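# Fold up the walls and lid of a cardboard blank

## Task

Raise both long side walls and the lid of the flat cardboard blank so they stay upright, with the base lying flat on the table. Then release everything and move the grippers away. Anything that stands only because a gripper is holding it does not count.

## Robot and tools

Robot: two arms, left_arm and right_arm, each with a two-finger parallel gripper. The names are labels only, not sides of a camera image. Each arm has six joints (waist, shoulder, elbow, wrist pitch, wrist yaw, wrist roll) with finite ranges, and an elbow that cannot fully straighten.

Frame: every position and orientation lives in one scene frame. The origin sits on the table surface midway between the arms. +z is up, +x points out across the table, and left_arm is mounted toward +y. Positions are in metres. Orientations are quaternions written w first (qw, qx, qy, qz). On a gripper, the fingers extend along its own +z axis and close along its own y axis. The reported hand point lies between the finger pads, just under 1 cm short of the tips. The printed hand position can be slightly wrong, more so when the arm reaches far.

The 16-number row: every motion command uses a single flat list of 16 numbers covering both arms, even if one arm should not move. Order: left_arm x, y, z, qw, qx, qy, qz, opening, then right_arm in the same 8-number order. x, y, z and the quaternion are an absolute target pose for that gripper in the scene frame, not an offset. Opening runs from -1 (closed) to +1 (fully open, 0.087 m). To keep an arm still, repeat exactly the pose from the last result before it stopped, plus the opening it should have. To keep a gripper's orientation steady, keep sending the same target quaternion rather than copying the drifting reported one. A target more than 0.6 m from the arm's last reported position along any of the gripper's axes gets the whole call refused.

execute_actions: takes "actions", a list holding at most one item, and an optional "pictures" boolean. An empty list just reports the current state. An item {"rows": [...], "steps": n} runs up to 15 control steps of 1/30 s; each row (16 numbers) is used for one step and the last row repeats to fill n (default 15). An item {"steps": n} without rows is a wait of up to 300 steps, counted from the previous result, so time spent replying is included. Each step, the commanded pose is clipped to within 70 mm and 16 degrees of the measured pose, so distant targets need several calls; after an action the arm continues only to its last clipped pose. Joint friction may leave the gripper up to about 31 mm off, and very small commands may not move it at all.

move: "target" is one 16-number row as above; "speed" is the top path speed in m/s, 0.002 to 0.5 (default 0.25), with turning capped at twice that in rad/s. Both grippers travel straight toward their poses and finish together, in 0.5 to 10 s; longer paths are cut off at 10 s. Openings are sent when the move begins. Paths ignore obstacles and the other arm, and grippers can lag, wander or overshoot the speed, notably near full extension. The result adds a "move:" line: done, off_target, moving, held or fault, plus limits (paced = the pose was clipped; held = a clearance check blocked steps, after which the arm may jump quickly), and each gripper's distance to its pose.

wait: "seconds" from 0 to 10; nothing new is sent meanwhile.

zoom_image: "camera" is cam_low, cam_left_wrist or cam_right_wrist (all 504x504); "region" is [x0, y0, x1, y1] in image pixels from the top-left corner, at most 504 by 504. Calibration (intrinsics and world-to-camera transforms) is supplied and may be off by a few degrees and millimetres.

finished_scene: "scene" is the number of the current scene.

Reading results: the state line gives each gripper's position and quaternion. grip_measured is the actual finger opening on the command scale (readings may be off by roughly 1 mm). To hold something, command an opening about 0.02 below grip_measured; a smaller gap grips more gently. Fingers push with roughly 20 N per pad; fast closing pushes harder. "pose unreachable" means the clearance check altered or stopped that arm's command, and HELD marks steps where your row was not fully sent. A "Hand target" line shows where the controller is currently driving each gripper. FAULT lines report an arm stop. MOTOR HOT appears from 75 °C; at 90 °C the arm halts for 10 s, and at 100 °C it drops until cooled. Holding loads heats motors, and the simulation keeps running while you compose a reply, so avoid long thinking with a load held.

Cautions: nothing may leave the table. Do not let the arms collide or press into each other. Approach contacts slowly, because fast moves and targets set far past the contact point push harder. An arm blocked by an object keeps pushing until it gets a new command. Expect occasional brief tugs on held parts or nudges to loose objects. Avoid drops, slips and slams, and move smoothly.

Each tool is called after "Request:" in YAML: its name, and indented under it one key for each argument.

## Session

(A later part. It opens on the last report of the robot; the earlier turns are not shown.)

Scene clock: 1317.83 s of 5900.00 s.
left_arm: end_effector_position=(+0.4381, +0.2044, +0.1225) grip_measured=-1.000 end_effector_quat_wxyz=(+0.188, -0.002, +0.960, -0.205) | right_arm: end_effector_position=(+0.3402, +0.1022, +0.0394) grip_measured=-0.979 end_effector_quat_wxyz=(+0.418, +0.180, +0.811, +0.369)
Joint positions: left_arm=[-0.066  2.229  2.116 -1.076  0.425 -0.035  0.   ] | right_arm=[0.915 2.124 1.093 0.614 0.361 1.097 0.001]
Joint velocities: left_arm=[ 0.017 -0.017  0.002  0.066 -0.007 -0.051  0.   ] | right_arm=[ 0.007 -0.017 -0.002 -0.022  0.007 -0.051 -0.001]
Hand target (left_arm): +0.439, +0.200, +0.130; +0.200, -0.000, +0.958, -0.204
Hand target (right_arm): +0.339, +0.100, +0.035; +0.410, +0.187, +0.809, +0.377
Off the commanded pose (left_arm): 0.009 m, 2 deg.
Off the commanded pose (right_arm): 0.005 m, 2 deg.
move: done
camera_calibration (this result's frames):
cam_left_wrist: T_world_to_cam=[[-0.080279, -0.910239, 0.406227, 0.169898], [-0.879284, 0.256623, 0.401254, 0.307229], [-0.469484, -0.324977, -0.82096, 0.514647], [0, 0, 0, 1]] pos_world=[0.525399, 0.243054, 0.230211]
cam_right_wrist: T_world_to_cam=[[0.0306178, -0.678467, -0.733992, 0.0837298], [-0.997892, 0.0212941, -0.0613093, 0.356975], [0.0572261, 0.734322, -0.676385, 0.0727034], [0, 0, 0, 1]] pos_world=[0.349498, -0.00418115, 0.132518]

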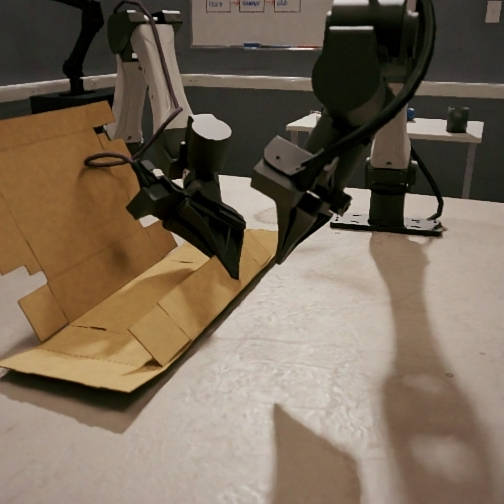

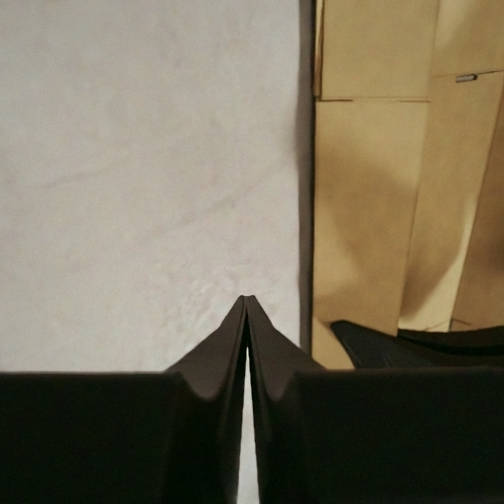

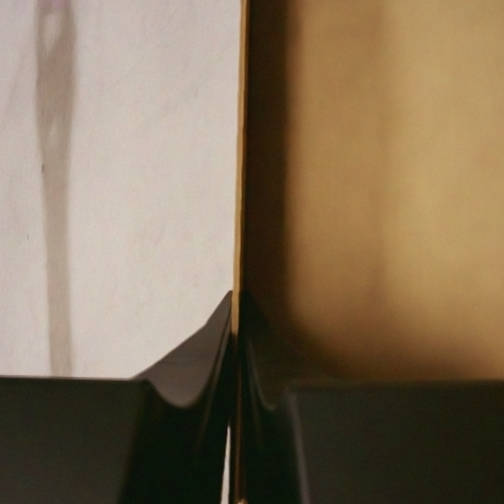

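Request:
move:
  target: [0.45,0.085,0.10,0.2,0,0.95,-0.2,-1,0.34,0.10,0.03,0.408,0.19,0.807,0.376,-1]
  speed: 0.1

Request:
move:
  target: [0.45,0.08,0.025,0.2,0,0.95,-0.2,-1,0.34,0.10,0.03,0.408,0.19,0.807,0.376,-1]
  speed: 0.04

Request:
move:
  target: [0.45,0.08,0.0,0.2,0,0.95,-0.2,-1,0.26,0.03,0.10,0.408,0.19,0.807,0.376,-0.6]
  speed: 0.05

Scene clock: 1328.73 s of 5900.00 s.
left_arm: end_effector_position=(+0.4451, +0.0872, +0.1058) grip_measured=-1.000 end_effector_quat_wxyz=(+0.197, +0.004, +0.959, -0.204) | right_arm: end_effector_position=(+0.3408, +0.1034, +0.0418) grip_measured=-0.979 end_effector_quat_wxyz=(+0.417, +0.183, +0.808, +0.374)
Joint positions: left_arm=[-0.318  2.248  2.067 -0.9    0.316 -0.27   0.   ] | right_arm=[0.915 2.124 1.093 0.623 0.36  1.105 0.001]
Joint velocities: left_arm=[-0.002  0.012  0.012 -0.022  0.066 -0.022  0.   ] | right_arm=[-0.012  0.002 -0.017 -0.007 -0.066  0.022  0.001]
Hand target (left_arm): +0.449, +0.085, +0.101; +0.200, +0.000, +0.958, -0.203
Hand target (right_arm): +0.340, +0.100, +0.030; +0.409, +0.191, +0.809, +0.376
Off the commanded pose (left_arm): 0.008 m, 1 deg.
Off the commanded pose (right_arm): 0.012 m, 1 deg.
After step 90, 6.23 s passed at rest.
move: off_target (right_arm)
camera_calibration (this result's frames):
cam_left_wrist: T_world_to_cam=[[-0.0964412, -0.91118, 0.400562, 0.0784015], [-0.885603, 0.262245, 0.383321, 0.354426], [-0.454319, -0.317771, -0.832235, 0.459926], [0, 0, 0, 1]] pos_world=[0.530395, 0.124642, 0.215503]
cam_right_wrist: T_world_to_cam=[[0.0307682, -0.668013, -0.743513, 0.0855593], [-0.997723, 0.024134, -0.0629713, 0.357367], [0.0600096, 0.743758, -0.66575, 0.070983], [0, 0, 0, 1]] pos_world=[0.349661, -0.00426417, 0.133375]

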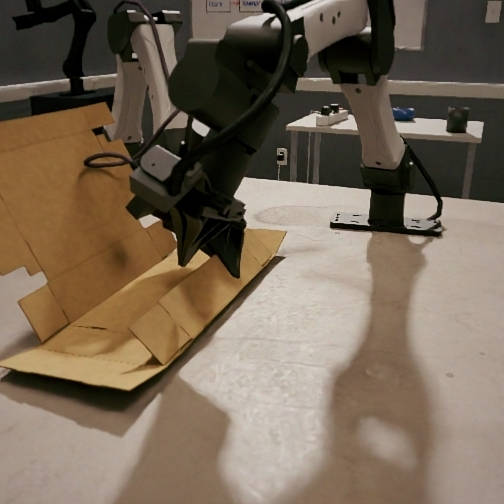

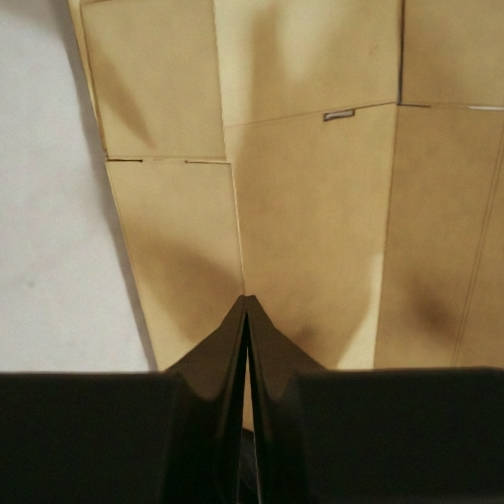

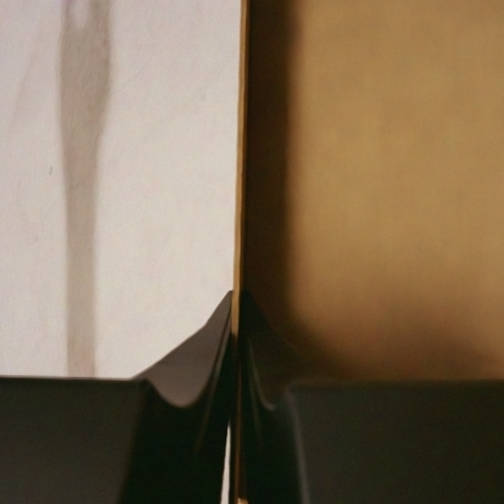

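Scene clock: 1331.00 s of 5900.00 s.
left_arm: end_effector_position=(+0.4497, +0.0829, +0.0590) grip_measured=-1.000 end_effector_quat_wxyz=(+0.210, +0.001, +0.953, -0.217) | right_arm: end_effector_position=(+0.3423, +0.0995, +0.0305) grip_measured=-0.979 end_effector_quat_wxyz=(+0.415, +0.185, +0.813, +0.364)
Joint positions: left_arm=[-0.318  2.248  1.865 -0.663  0.332 -0.287  0.   ] | right_arm=[0.909 2.144 1.093 0.62  0.362 1.105 0.001]
Joint velocities: left_arm=[-0.002 -0.022 -0.007 -0.037  0.11  -0.066  0.   ] | right_arm=[-0.012 -0.002  0.017  0.007 -0.037  0.081 -0.001]
Hand target (left_arm): +0.450, +0.080, +0.026; +0.201, +0.000, +0.959, -0.202
Hand target (right_arm): +0.340, +0.100, +0.030; +0.409, +0.190, +0.809, +0.377
Off the commanded pose (left_arm): 0.034 m, 2 deg.
Off the commanded pose (right_arm): 0.002 m, 2 deg.
move: off_target (left_arm)
camera_calibration (this result's frames):
cam_left_wrist: T_world_to_cam=[[-0.101119, -0.900592, 0.422739, 0.0936652], [-0.896388, 0.266806, 0.353981, 0.383782], [-0.431582, -0.343144, -0.83426, 0.413684], [0, 0, 0, 1]] pos_world=[0.532028, 0.123912, 0.169672]
cam_right_wrist: T_world_to_cam=[[0.0152701, -0.681411, -0.731742, 0.0807418], [-0.998302, 0.0307537, -0.0494711, 0.357424], [0.0562139, 0.731255, -0.679784, 0.0692444], [0, 0, 0, 1]] pos_world=[0.351691, -0.00660909, 0.123836]

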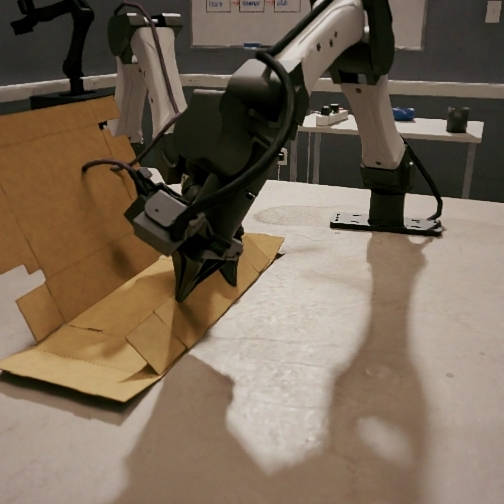

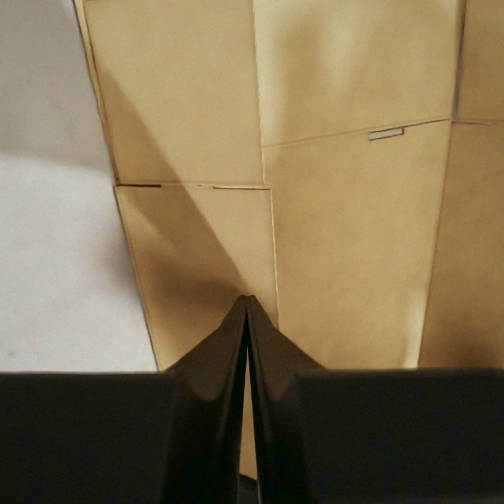

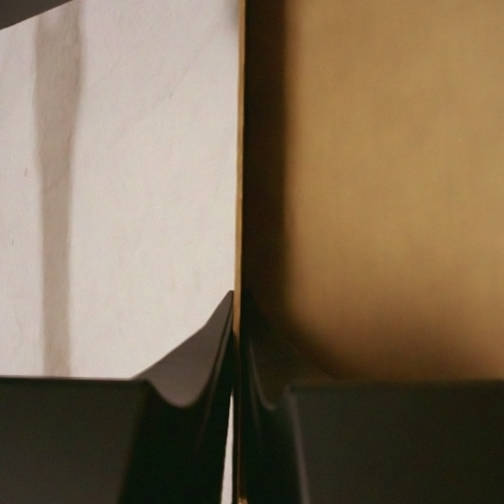

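Scene clock: 1333.87 s of 5900.00 s.
left_arm: end_effector_position=(+0.4544, +0.0849, +0.0242) grip_measured=-1.000 end_effector_quat_wxyz=(+0.211, -0.001, +0.955, -0.208) | right_arm: end_effector_position=(+0.2666, +0.0332, +0.1001) grip_measured=-0.599 end_effector_quat_wxyz=(+0.415, +0.189, +0.806, +0.377)
Joint positions: left_arm=[-0.318  2.295  1.808 -0.563  0.315 -0.287  0.   ] | right_arm=[0.962 1.647 0.719 0.514 0.404 1.139 0.018]
Joint velocities: left_arm=[-0.017 -0.012  0.002 -0.007 -0.022  0.037  0.   ] | right_arm=[ 0.012  0.007 -0.012 -0.095 -0.095 -0.037  0.001]
Hand target (left_arm): +0.450, +0.080, +0.001; +0.201, -0.000, +0.959, -0.202
Hand target (right_arm): +0.259, +0.031, +0.098; +0.409, +0.190, +0.809, +0.377
Off the commanded pose (left_arm): 0.025 m, 1 deg.
Off the commanded pose (right_arm): 0.007 m, 1 deg.
move: off_target (left_arm)
camera_calibration (this result's frames):
cam_left_wrist: T_world_to_cam=[[-0.0925556, -0.908038, 0.408535, 0.107755], [-0.898637, 0.252878, 0.358474, 0.401851], [-0.428818, -0.333946, -0.839402, 0.385436], [0, 0, 0, 1]] pos_world=[0.536373, 0.124941, 0.135461]
cam_right_wrist: T_world_to_cam=[[0.0231375, -0.658836, -0.75193, 0.0868541], [-0.99786, 0.0307861, -0.0576794, 0.288014], [0.0611503, 0.751656, -0.656714, 0.164954], [0, 0, 0, 1]] pos_world=[0.275301, -0.0756328, 0.190248]

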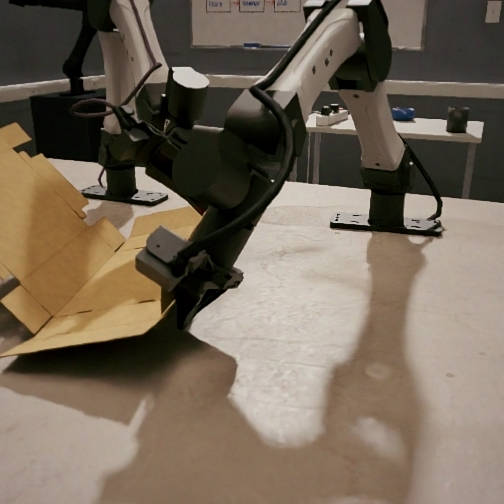

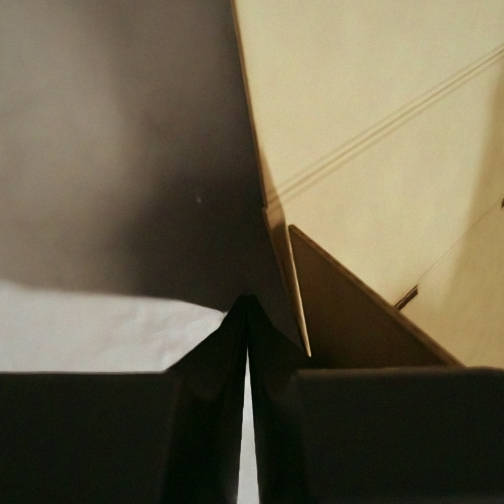

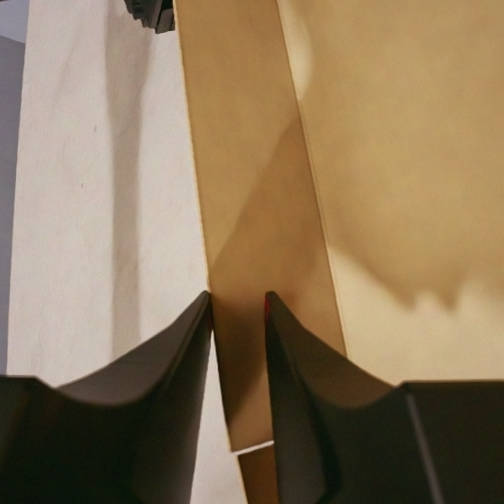

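Request:
move:
  target: [0.45,0.22,0.13,0.2,0,0.95,-0.2,-1,0.30,0.03,0.07,0.45,0,0.89,0,0.2]
  speed: 0.1

Scene clock: 1355.30 s of 5900.00 s.
left_arm: end_effector_position=(+0.4478, +0.2164, +0.1265) grip_measured=-1.000 end_effector_quat_wxyz=(+0.202, -0.001, +0.959, -0.199) | right_arm: end_effector_position=(+0.3005, +0.0230, +0.0679) grip_measured=+0.200 end_effector_quat_wxyz=(+0.447, +0.009, +0.895, +0.002)
Joint positions: left_arm=[-0.046  2.252  2.169 -1.084  0.42  -0.017  0.   ] | right_arm=[ 1.026  1.974  1.372 -0.356  0.746  0.782  0.052]
Joint velocities: left_arm=[-0.017  0.002  0.002 -0.051 -0.037 -0.037  0.   ] | right_arm=[ 0.007  0.012 -0.007  0.066 -0.051 -0.007 -0.   ]
Hand target (left_arm): +0.449, +0.220, +0.130; +0.204, +0.000, +0.958, -0.200
Hand target (right_arm): +0.300, +0.030, +0.070; +0.450, +0.002, +0.893, +0.001
Off the commanded pose (left_arm): 0.005 m, 0 deg.
Off the commanded pose (right_arm): 0.007 m, 1 deg.
After step 90, 13.60 s passed at rest.
move: done
camera_calibration (this result's frames):
cam_left_wrist: T_world_to_cam=[[-0.0852501, -0.916044, 0.391913, 0.185267], [-0.891973, 0.245441, 0.379662, 0.321936], [-0.443979, -0.317209, -0.83801, 0.515401], [0, 0, 0, 1]] pos_world=[0.531779, 0.254186, 0.237076]
cam_right_wrist: T_world_to_cam=[[0.000216857, -0.999959, 0.00908899, 0.0182497], [-0.99922, -0.000575637, -0.0394902, 0.320165], [0.0394938, -0.00907334, -0.999179, 0.196679], [0, 0, 0, 1]] pos_world=[0.312143, 0.0202177, 0.208995]

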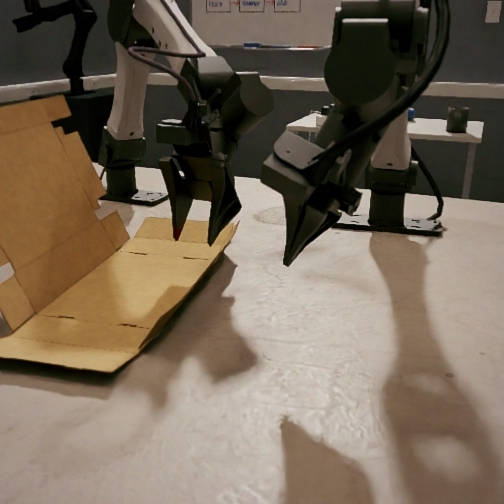

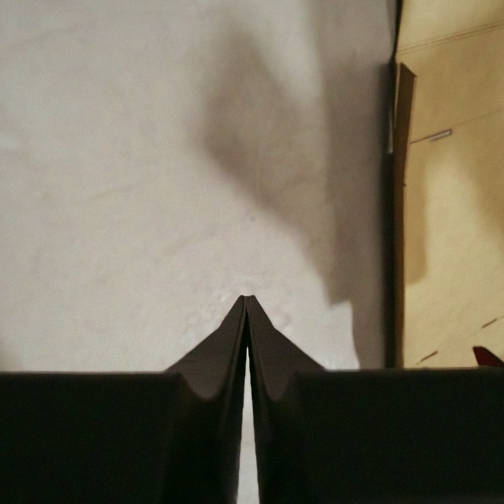

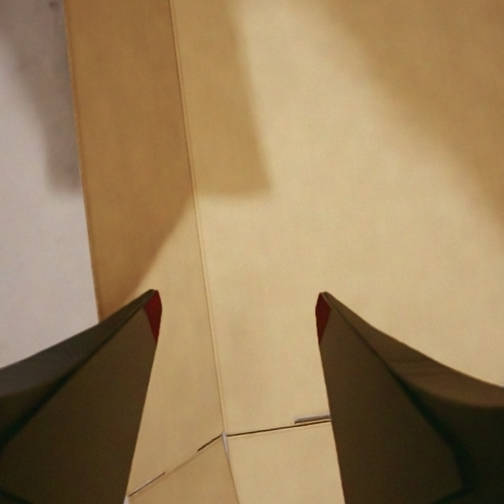

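Request:
move:
  target: [0.45,0.22,0.13,0.2,0,0.95,-0.2,-1,0.30,0.075,0.10,0.443,-0.078,0.877,-0.155,0.3]
  speed: 0.1

Request:
move:
  target: [0.45,0.22,0.13,0.2,0,0.95,-0.2,-1,0.32,0.065,0.055,0.443,-0.078,0.877,-0.155,0.3]
  speed: 0.05

Request:
move:
  target: [0.45,0.22,0.13,0.2,0,0.95,-0.2,-1,0.32,0.065,0.055,0.443,-0.078,0.877,-0.155,-0.6]

Request:
move:
  target: [0.45,0.22,0.13,0.2,0,0.95,-0.2,-1,0.32,0.065,0.055,0.443,-0.078,0.877,-0.155,-1]

Request:
move:
  target: [0.45,0.22,0.13,0.2,0,0.95,-0.2,-1,0.32,0.065,0.06,0.443,0.078,0.877,0.155,-1]
  speed: 0.12

Request:
move:
  target: [0.45,0.22,0.13,0.2,0,0.95,-0.2,-1,0.32,0.06,0.03,0.38,0.242,0.75,0.478,-1]
  speed: 0.12

Scene clock: 1365.90 s of 5900.00 s.
left_arm: end_effector_position=(+0.4482, +0.2159, +0.1293) grip_measured=-1.000 end_effector_quat_wxyz=(+0.202, -0.001, +0.959, -0.200) | right_arm: end_effector_position=(+0.3027, +0.0697, +0.0988) grip_measured=+0.300 end_effector_quat_wxyz=(+0.439, -0.079, +0.881, -0.158)
Joint positions: left_arm=[-0.046  2.255  2.185 -1.095  0.423 -0.016  0.   ] | right_arm=[ 1.126  2.387  2.17  -1.061  0.939  0.78   0.057]
Joint velocities: left_arm=[ 0.007 -0.007 -0.012  0.022 -0.037  0.007  0.   ] | right_arm=[-0.002 -0.007  0.007 -0.022 -0.051  0.022 -0.001]
Hand target (left_arm): +0.450, +0.220, +0.130; +0.202, -0.000, +0.958, -0.202
Hand target (right_arm): +0.301, +0.075, +0.101; +0.443, -0.077, +0.879, -0.155
Off the commanded pose (left_arm): 0.005 m, 0 deg.
Off the commanded pose (right_arm): 0.006 m, 1 deg.
After step 90, 5.13 s passed at rest.
move: done
camera_calibration (this result's frames):
cam_left_wrist: T_world_to_cam=[[-0.0873766, -0.914753, 0.394451, 0.184067], [-0.892135, 0.248036, 0.377589, 0.321112], [-0.443239, -0.318911, -0.837756, 0.517803], [0, 0, 0, 1]] pos_world=[0.532069, 0.253861, 0.239939]
cam_right_wrist: T_world_to_cam=[[0.0152373, -0.930727, 0.365396, 0.0200542], [-0.999192, -0.0277637, -0.0290517, 0.324525], [0.0371839, -0.364658, -0.930399, 0.246609], [0, 0, 0, 1]] pos_world=[0.314787, 0.117603, 0.231545]

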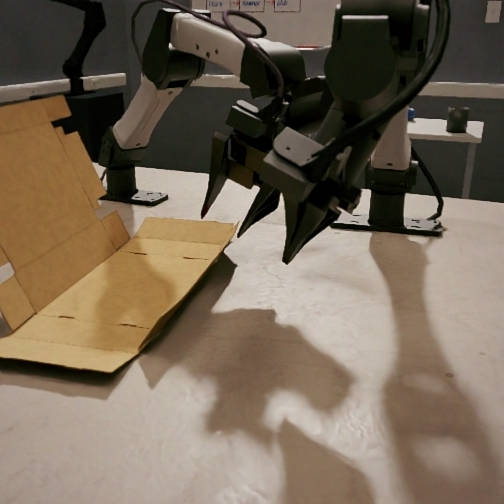

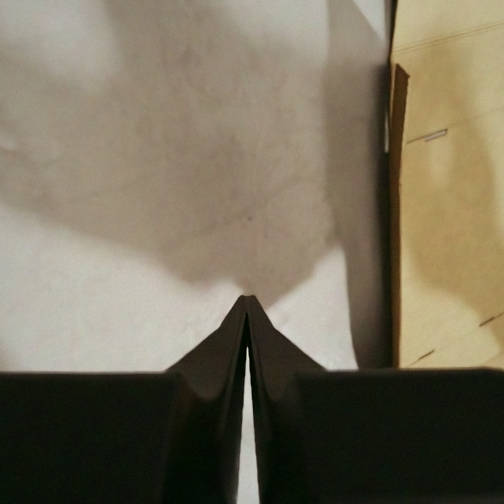

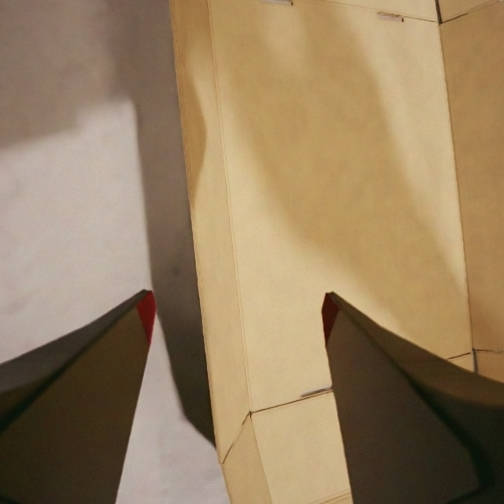

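Scene clock: 1367.30 s of 5900.00 s.
left_arm: end_effector_position=(+0.4482, +0.2159, +0.1293) grip_measured=-1.000 end_effector_quat_wxyz=(+0.202, -0.000, +0.959, -0.200) | right_arm: end_effector_position=(+0.3170, +0.0697, +0.0632) grip_measured=+0.300 end_effector_quat_wxyz=(+0.449, -0.076, +0.878, -0.149)
Joint positions: left_arm=[-0.046  2.255  2.185 -1.095  0.423 -0.016  0.   ] | right_arm=[ 1.102  2.387  2.016 -0.84   0.939  0.727  0.057]
Joint velocities: left_arm=[ 0.002 -0.012 -0.012  0.007  0.007 -0.037  0.   ] | right_arm=[-0.007  0.007  0.007 -0.022 -0.066 -0.051  0.001]
Hand target (left_arm): +0.450, +0.220, +0.130; +0.202, -0.000, +0.958, -0.202
Hand target (right_arm): +0.320, +0.065, +0.055; +0.444, -0.078, +0.879, -0.155
Off the commanded pose (left_arm): 0.005 m, 0 deg.
Off the commanded pose (right_arm): 0.010 m, 1 deg.
move: done
camera_calibration (this result's frames):
cam_left_wrist: T_world_to_cam=[[-0.0877267, -0.914784, 0.394303, 0.184265], [-0.892111, 0.248266, 0.377495, 0.321064], [-0.443218, -0.318645, -0.837868, 0.517751], [0, 0, 0, 1]] pos_world=[0.532066, 0.253833, 0.23995]
cam_right_wrist: T_world_to_cam=[[0.0136836, -0.936742, 0.349753, 0.0347227], [-0.998222, -0.0330941, -0.0495816, 0.33915], [0.0580199, -0.348453, -0.935529, 0.205478], [0, 0, 0, 1]] pos_world=[0.32615, 0.11535, 0.196902]

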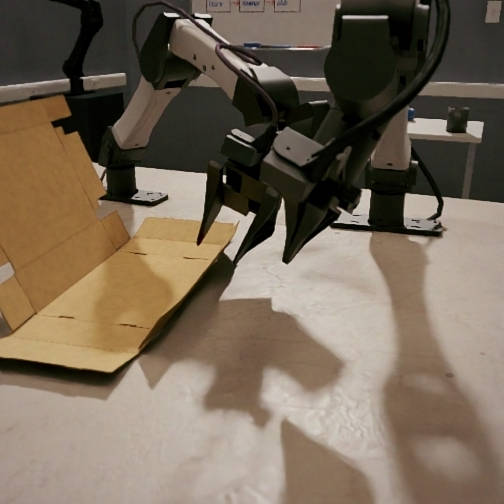

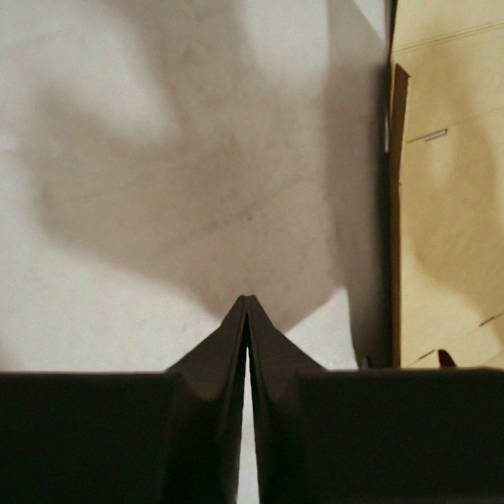

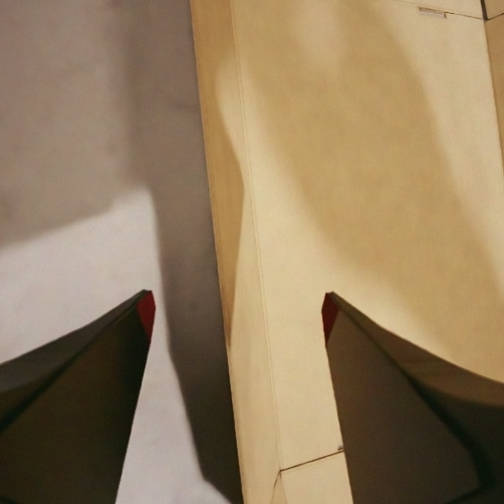

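Scene clock: 1368.00 s of 5900.00 s.
left_arm: end_effector_position=(+0.4481, +0.2158, +0.1293) grip_measured=-1.000 end_effector_quat_wxyz=(+0.202, -0.000, +0.959, -0.200) | right_arm: end_effector_position=(+0.3171, +0.0698, +0.0632) grip_measured=-0.600 end_effector_quat_wxyz=(+0.449, -0.076, +0.878, -0.149)
Joint positions: left_arm=[-0.046  2.255  2.185 -1.095  0.424 -0.016  0.   ] | right_arm=[ 1.102  2.387  2.016 -0.839  0.939  0.727  0.018]
Joint velocities: left_arm=[-0.002 -0.012 -0.012 -0.022  0.095  0.037  0.   ] | right_arm=[ 0.007 -0.012  0.007  0.051 -0.037 -0.037  0.   ]
Hand target (left_arm): +0.450, +0.220, +0.130; +0.202, -0.000, +0.958, -0.202
Hand target (right_arm): +0.320, +0.065, +0.055; +0.444, -0.078, +0.879, -0.156
Off the commanded pose (left_arm): 0.005 m, 0 deg.
Off the commanded pose (right_arm): 0.010 m, 1 deg.
move: done
camera_calibration (this result's frames):
cam_left_wrist: T_world_to_cam=[[-0.0877242, -0.914622, 0.394679, 0.184108], [-0.89194, 0.248542, 0.377718, 0.320829], [-0.443563, -0.318895, -0.83759, 0.517864], [0, 0, 0, 1]] pos_world=[0.532017, 0.253794, 0.239911]
cam_right_wrist: T_world_to_cam=[[0.0135589, -0.936978, 0.349126, 0.0349315], [-0.998204, -0.0330605, -0.0499601, 0.339242], [0.0583538, -0.347822, -0.935743, 0.205414], [0, 0, 0, 1]] pos_world=[0.326173, 0.115393, 0.196968]

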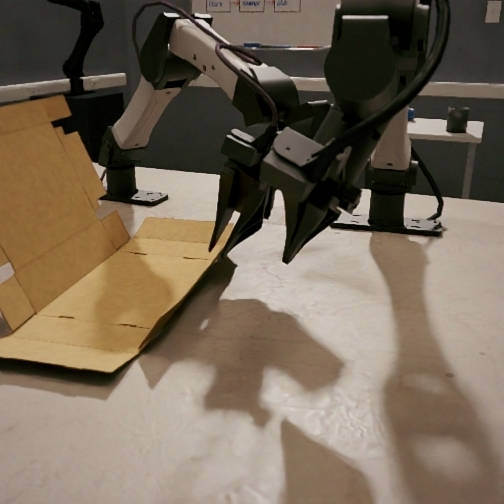

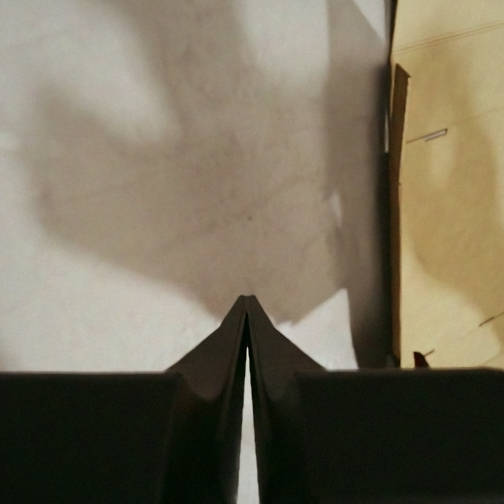

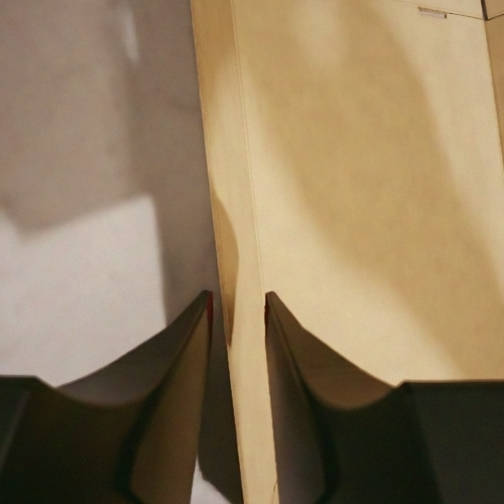

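Scene clock: 1368.70 s of 5900.00 s.
left_arm: end_effector_position=(+0.4481, +0.2158, +0.1293) grip_measured=-1.000 end_effector_quat_wxyz=(+0.202, -0.000, +0.959, -0.200) | right_arm: end_effector_position=(+0.3177, +0.0689, +0.0640) grip_measured=-0.983 end_effector_quat_wxyz=(+0.450, -0.079, +0.876, -0.153)
Joint positions: left_arm=[-0.046  2.255  2.185 -1.095  0.424 -0.016  0.   ] | right_arm=[ 1.102  2.387  2.016 -0.839  0.945  0.719  0.001]
Joint velocities: left_arm=[ 0.012 -0.002 -0.002 -0.007  0.081  0.007  0.   ] | right_arm=[-0.002 -0.007 -0.012 -0.007  0.007 -0.095 -0.   ]
Hand target (left_arm): +0.450, +0.220, +0.130; +0.202, -0.000, +0.958, -0.202
Hand target (right_arm): +0.320, +0.065, +0.055; +0.444, -0.078, +0.879, -0.156
Off the commanded pose (left_arm): 0.005 m, 0 deg.
Off the commanded pose (right_arm): 0.010 m, 1 deg.
move: done
camera_calibration (this result's frames):
cam_left_wrist: T_world_to_cam=[[-0.0877242, -0.914622, 0.394679, 0.184108], [-0.89194, 0.248542, 0.377718, 0.320829], [-0.443563, -0.318895, -0.83759, 0.517864], [0, 0, 0, 1]] pos_world=[0.532017, 0.253794, 0.239911]
cam_right_wrist: T_world_to_cam=[[0.0148835, -0.933475, 0.358334, 0.0324967], [-0.99794, -0.0362371, -0.0529492, 0.340129], [0.0624117, -0.356808, -0.932091, 0.204937], [0, 0, 0, 1]] pos_world=[0.326154, 0.115783, 0.197385]

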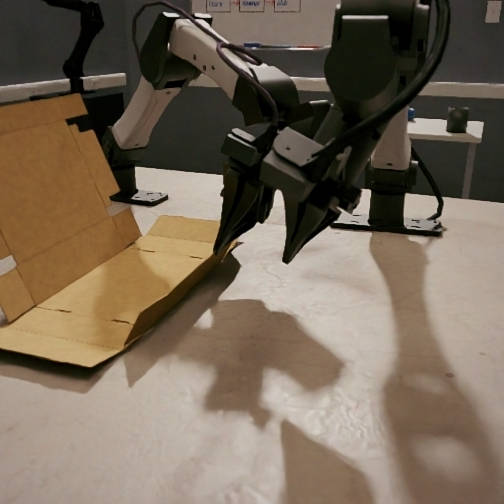

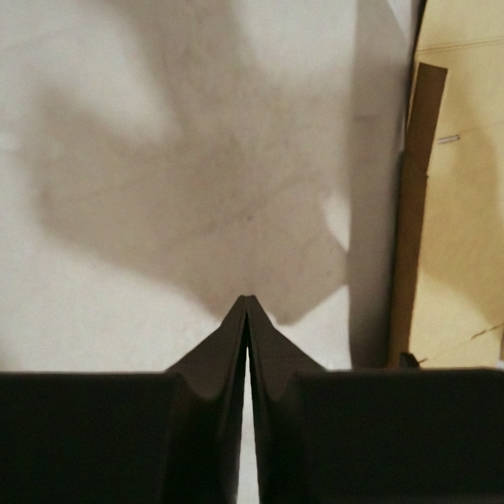

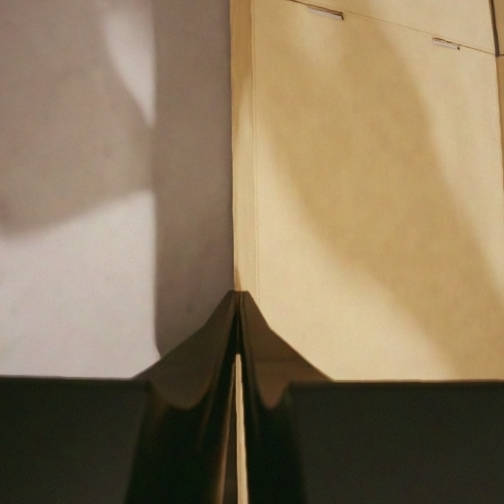

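Scene clock: 1372.27 s of 5900.00 s.
left_arm: end_effector_position=(+0.4481, +0.2158, +0.1293) grip_measured=-1.000 end_effector_quat_wxyz=(+0.202, -0.000, +0.959, -0.200) | right_arm: end_effector_position=(+0.3247, +0.0676, +0.0696) grip_measured=-0.946 end_effector_quat_wxyz=(+0.461, +0.077, +0.871, +0.148)
Joint positions: left_arm=[-0.046  2.255  2.185 -1.095  0.424 -0.016  0.   ] | right_arm=[ 0.989  1.996  1.302 -0.012  0.615  0.856  0.002]
Joint velocities: left_arm=[-0.007 -0.002  0.007 -0.007 -0.066 -0.007  0.   ] | right_arm=[ 0.007 -0.002 -0.017  0.007 -0.007 -0.022 -0.   ]
Hand target (left_arm): +0.450, +0.220, +0.130; +0.202, -0.000, +0.958, -0.202
Hand target (right_arm): +0.319, +0.065, +0.060; +0.445, +0.077, +0.879, +0.155
Off the commanded pose (left_arm): 0.005 m, 0 deg.
Off the commanded pose (right_arm): 0.011 m, 2 deg.
move: off_target (right_arm)
camera_calibration (this result's frames):
cam_left_wrist: T_world_to_cam=[[-0.0877242, -0.914622, 0.394679, 0.184108], [-0.89194, 0.248542, 0.377718, 0.320829], [-0.443563, -0.318895, -0.83759, 0.517864], [0, 0, 0, 1]] pos_world=[0.532017, 0.253794, 0.239911]
cam_right_wrist: T_world_to_cam=[[0.0169493, -0.950714, -0.309605, 0.076166], [-0.996126, 0.0106676, -0.0872902, 0.346072], [0.0862907, 0.309885, -0.94685, 0.157427], [0, 0, 0, 1]] pos_world=[0.329856, 0.0199361, 0.20285]

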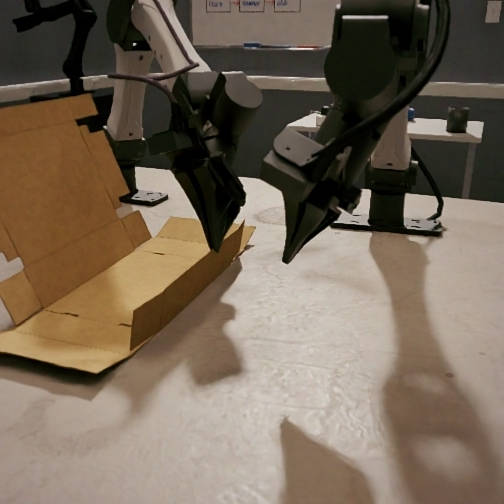

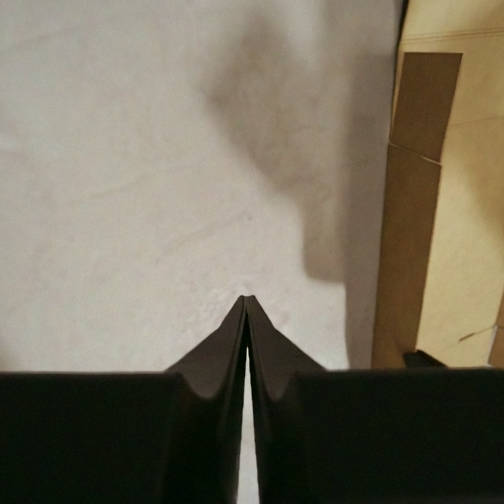

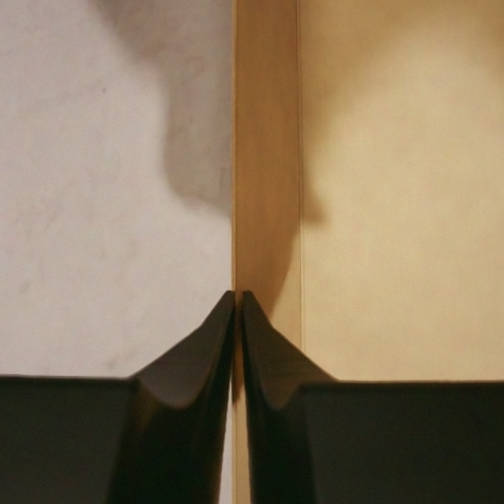

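Scene clock: 1376.00 s of 5900.00 s.
left_arm: end_effector_position=(+0.4481, +0.2158, +0.1293) grip_measured=-1.000 end_effector_quat_wxyz=(+0.202, -0.000, +0.959, -0.200) | right_arm: end_effector_position=(+0.3280, +0.0678, +0.0625) grip_measured=-0.926 end_effector_quat_wxyz=(+0.402, +0.242, +0.725, +0.503)
Joint positions: left_arm=[-0.046  2.255  2.185 -1.095  0.424 -0.016  0.   ] | right_arm=[0.851 2.109 0.803 1.13  0.255 1.263 0.003]
Joint velocities: left_arm=[-0.012  0.012 -0.017 -0.022  0.022 -0.022  0.   ] | right_arm=[-0.002  0.007 -0.002 -0.037 -0.051  0.037 -0.001]
Hand target (left_arm): +0.450, +0.220, +0.130; +0.202, -0.000, +0.958, -0.202
Hand target (right_arm): +0.319, +0.060, +0.031; +0.382, +0.241, +0.752, +0.479
Off the commanded pose (left_arm): 0.005 m, 0 deg.
Off the commanded pose (right_arm): 0.034 m, 5 deg.
move: off_target (right_arm)
camera_calibration (this result's frames):
cam_left_wrist: T_world_to_cam=[[-0.0877242, -0.914622, 0.394679, 0.184108], [-0.89194, 0.248542, 0.377718, 0.320829], [-0.443563, -0.318895, -0.83759, 0.517864], [0, 0, 0, 1]] pos_world=[0.532017, 0.253794, 0.239911]
cam_right_wrist: T_world_to_cam=[[0.067469, -0.395096, -0.916159, 0.057864], [-0.993637, 0.0563957, -0.0974956, 0.345426], [0.0901876, 0.916907, -0.388777, 0.0730533], [0, 0, 0, 1]] pos_world=[0.332735, -0.0636018, 0.115092]

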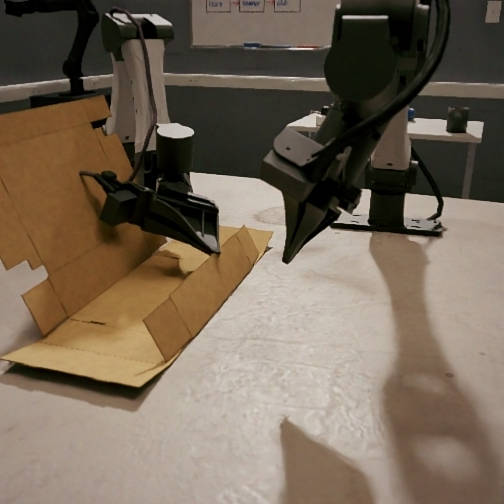

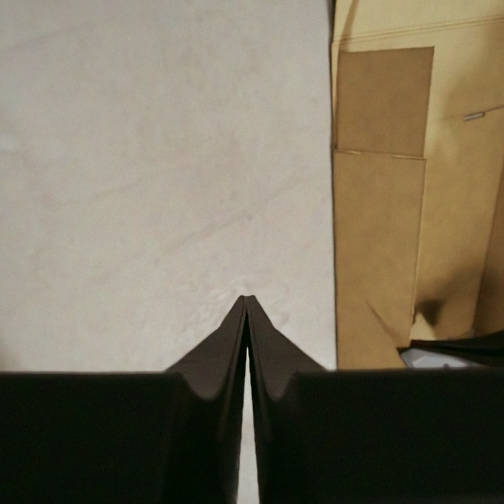

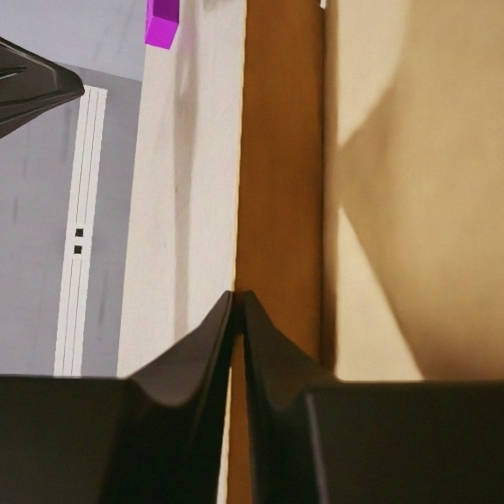

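Request:
move:
  target: [0.44,0.08,0.11,0.2,0,0.95,-0.2,-1,0.32,0.03,0.02,0.38,0.242,0.75,0.478,-1]
  speed: 0.06

Scene clock: 1385.67 s of 5900.00 s.
left_arm: end_effector_position=(+0.4378, +0.0834, +0.1056) grip_measured=-1.000 end_effector_quat_wxyz=(+0.189, +0.002, +0.961, -0.203) | right_arm: end_effector_position=(+0.3239, +0.0447, +0.0564) grip_measured=-0.946 end_effector_quat_wxyz=(+0.393, +0.236, +0.723, +0.516)
Joint positions: left_arm=[-0.33   2.234  2.047 -0.907  0.311 -0.283  0.   ] | right_arm=[0.797 2.109 0.713 1.235 0.172 1.264 0.002]
Joint velocities: left_arm=[-0.002  0.002 -0.007 -0.051  0.066  0.037  0.   ] | right_arm=[ 0.007 -0.002  0.002  0.051  0.007  0.022 -0.001]
Hand target (left_arm): +0.439, +0.080, +0.110; +0.200, -0.000, +0.958, -0.204
Hand target (right_arm): +0.318, +0.030, +0.021; +0.381, +0.243, +0.752, +0.480
Off the commanded pose (left_arm): 0.006 m, 1 deg.
Off the commanded pose (right_arm): 0.039 m, 6 deg.
After step 90, 4.03 s passed at rest.
move: off_target (right_arm)
camera_calibration (this result's frames):
cam_left_wrist: T_world_to_cam=[[-0.0874406, -0.912534, 0.399545, 0.0706122], [-0.879709, 0.258922, 0.398837, 0.345115], [-0.467403, -0.316609, -0.825405, 0.460105], [0, 0, 0, 1]] pos_world=[0.52483, 0.120751, 0.213916]
cam_right_wrist: T_world_to_cam=[[0.0784402, -0.373662, -0.924242, 0.0392973], [-0.994763, 0.0316051, -0.0972029, 0.343546], [0.0655318, 0.927026, -0.369226, 0.0986738], [0, 0, 0, 1]] pos_world=[0.332198, -0.0876471, 0.106147]

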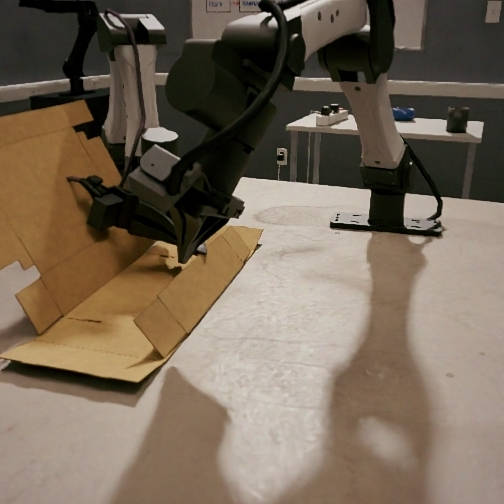

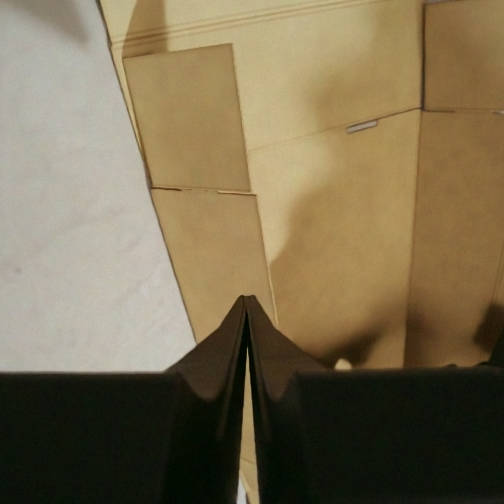

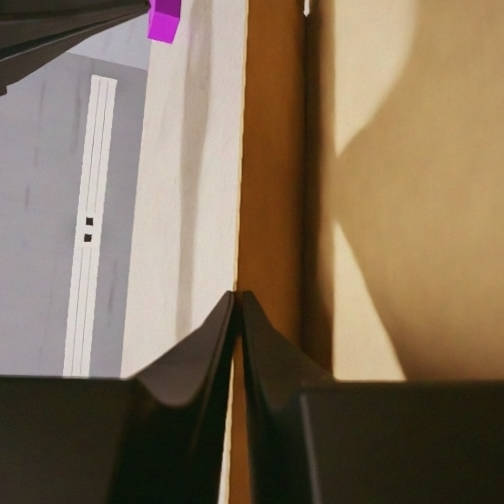

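Request:
move:
  target: [0.44,0.06,0.02,0.2,0,0.95,-0.2,-1, 0.32,0.03,0.02,0.38,0.242,0.75,0.478,-1]
  speed: 0.03

Scene clock: 1402.93 s of 5900.00 s.
left_arm: end_effector_position=(+0.4466, +0.0626, +0.0528) grip_measured=-1.000 end_effector_quat_wxyz=(+0.222, +0.003, +0.951, -0.214) | right_arm: end_effector_position=(+0.3292, +0.0380, +0.0484) grip_measured=-0.969 end_effector_quat_wxyz=(+0.397, +0.246, +0.726, +0.505)
Joint positions: left_arm=[-0.366  2.234  1.809 -0.586  0.297 -0.327  0.   ] | right_arm=[0.785 2.123 0.713 1.232 0.187 1.264 0.001]
Joint velocities: left_arm=[-0.017 -0.007  0.002 -0.007  0.022  0.066  0.   ] | right_arm=[-0.012  0.017 -0.007 -0.066 -0.022  0.037  0.   ]
Hand target (left_arm): +0.440, +0.060, +0.021; +0.202, +0.000, +0.958, -0.202
Hand target (right_arm): +0.320, +0.030, +0.021; +0.381, +0.243, +0.752, +0.480
Off the commanded pose (left_arm): 0.034 m, 3 deg.
Off the commanded pose (right_arm): 0.031 m, 5 deg.
After step 90, 11.07 s passed at rest.
move: off_target (left_arm, right_arm)
camera_calibration (this result's frames):
cam_left_wrist: T_world_to_cam=[[-0.108115, -0.903297, 0.415169, 0.081339], [-0.905899, 0.261523, 0.333097, 0.394288], [-0.409462, -0.340088, -0.84657, 0.390779], [0, 0, 0, 1]] pos_world=[0.525988, 0.103257, 0.165717]
cam_right_wrist: T_world_to_cam=[[0.0580828, -0.388784, -0.919496, 0.0360316], [-0.994687, 0.0558775, -0.0864587, 0.346787], [0.0849929, 0.919633, -0.383473, 0.0961635], [0, 0, 0, 1]] pos_world=[0.334678, -0.0938042, 0.0999898]

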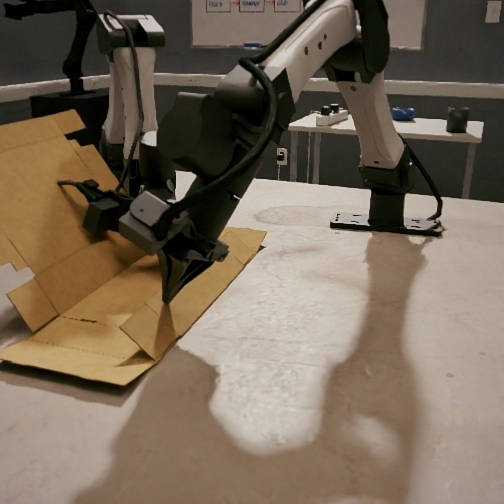

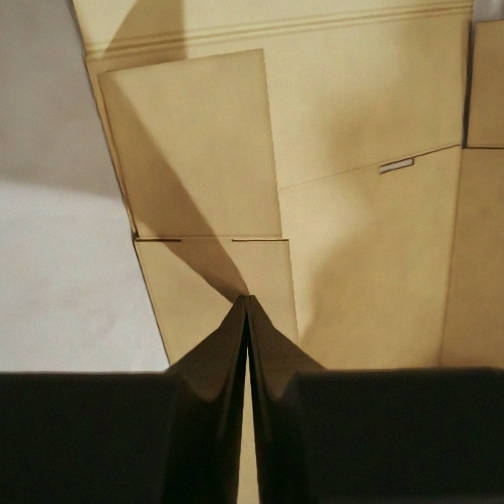

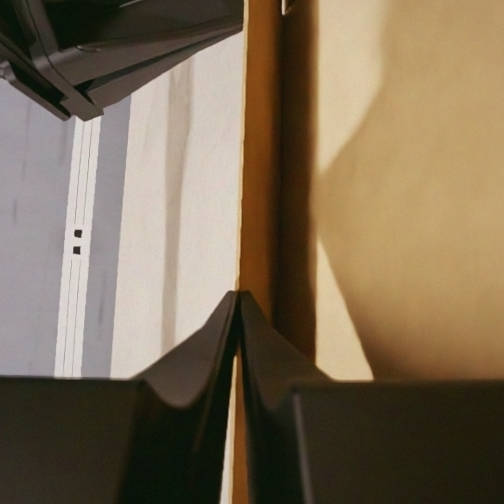

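Request:
move:
  target: [0.44,0.05,-0.01,0.2,0,0.95,-0.2,-1, 0.32,0.02,0.0,0.33,0.30,0.66,0.60,-1]
  speed: 0.02

Scene clock: 1413.07 s of 5900.00 s.
left_arm: end_effector_position=(+0.4525, +0.0515, +0.0516) grip_measured=-1.000 end_effector_quat_wxyz=(+0.239, +0.005, +0.942, -0.234) | right_arm: end_effector_position=(+0.3350, +0.0313, +0.0471) grip_measured=-0.952 end_effector_quat_wxyz=(+0.356, +0.292, +0.657, +0.597)
Joint positions: left_arm=[-0.375  2.234  1.776 -0.501  0.321 -0.348  0.   ] | right_arm=[0.734 2.318 0.713 1.572 0.1   1.456 0.002]
Joint velocities: left_arm=[ 0.007  0.007 -0.002  0.007 -0.022 -0.066  0.   ] | right_arm=[ 0.002 -0.007 -0.007 -0.037  0.022 -0.037 -0.001]
Hand target (left_arm): +0.436, +0.052, -0.006; +0.200, +0.002, +0.959, -0.201
Hand target (right_arm): +0.319, +0.020, +0.003; +0.316, +0.312, +0.691, +0.570
Off the commanded pose (left_arm): 0.063 m, 6 deg.
Off the commanded pose (right_arm): 0.051 m, 3 deg.
joint sent to its limit (right arm) — the command would take joint 4 (wrist pitch) past its upper limit, so that joint was sent only as far as its limit.
move: off_target (left_arm, right_arm)
camera_calibration (this result's frames):
cam_left_wrist: T_world_to_cam=[[-0.129118, -0.884496, 0.448326, 0.0793314], [-0.915752, 0.279804, 0.288285, 0.408734], [-0.38043, -0.373332, -0.846106, 0.376934], [0, 0, 0, 1]] pos_world=[0.527939, 0.0965243, 0.165528]
cam_right_wrist: T_world_to_cam=[[0.0554919, -0.135761, -0.989186, 0.0281791], [-0.996029, 0.06155, -0.0643233, 0.352051], [0.069617, 0.988828, -0.131807, 0.0924297], [0, 0, 0, 1]] pos_world=[0.342655, -0.10924, 0.0627023]

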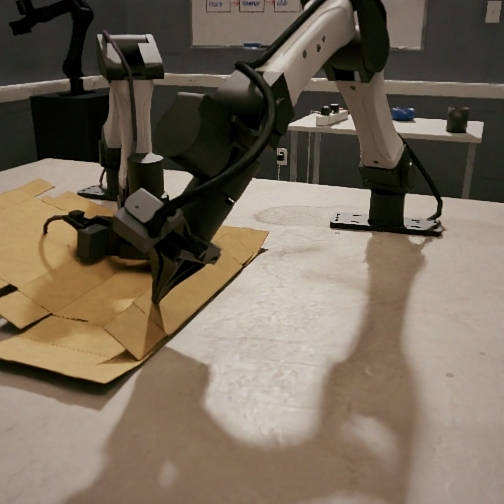

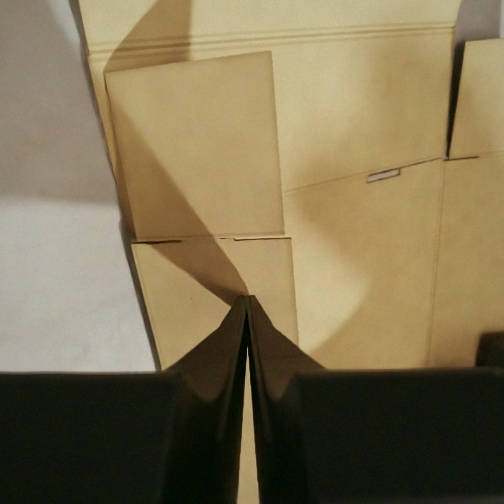

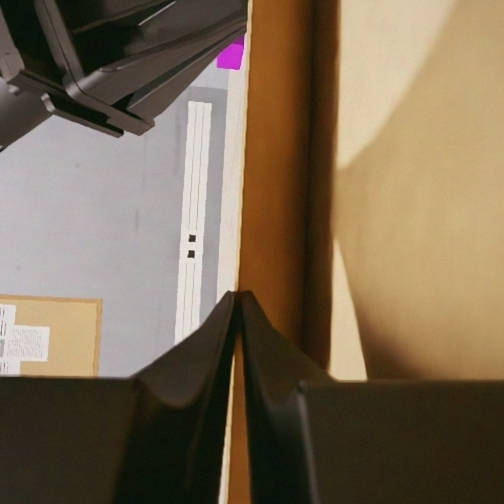

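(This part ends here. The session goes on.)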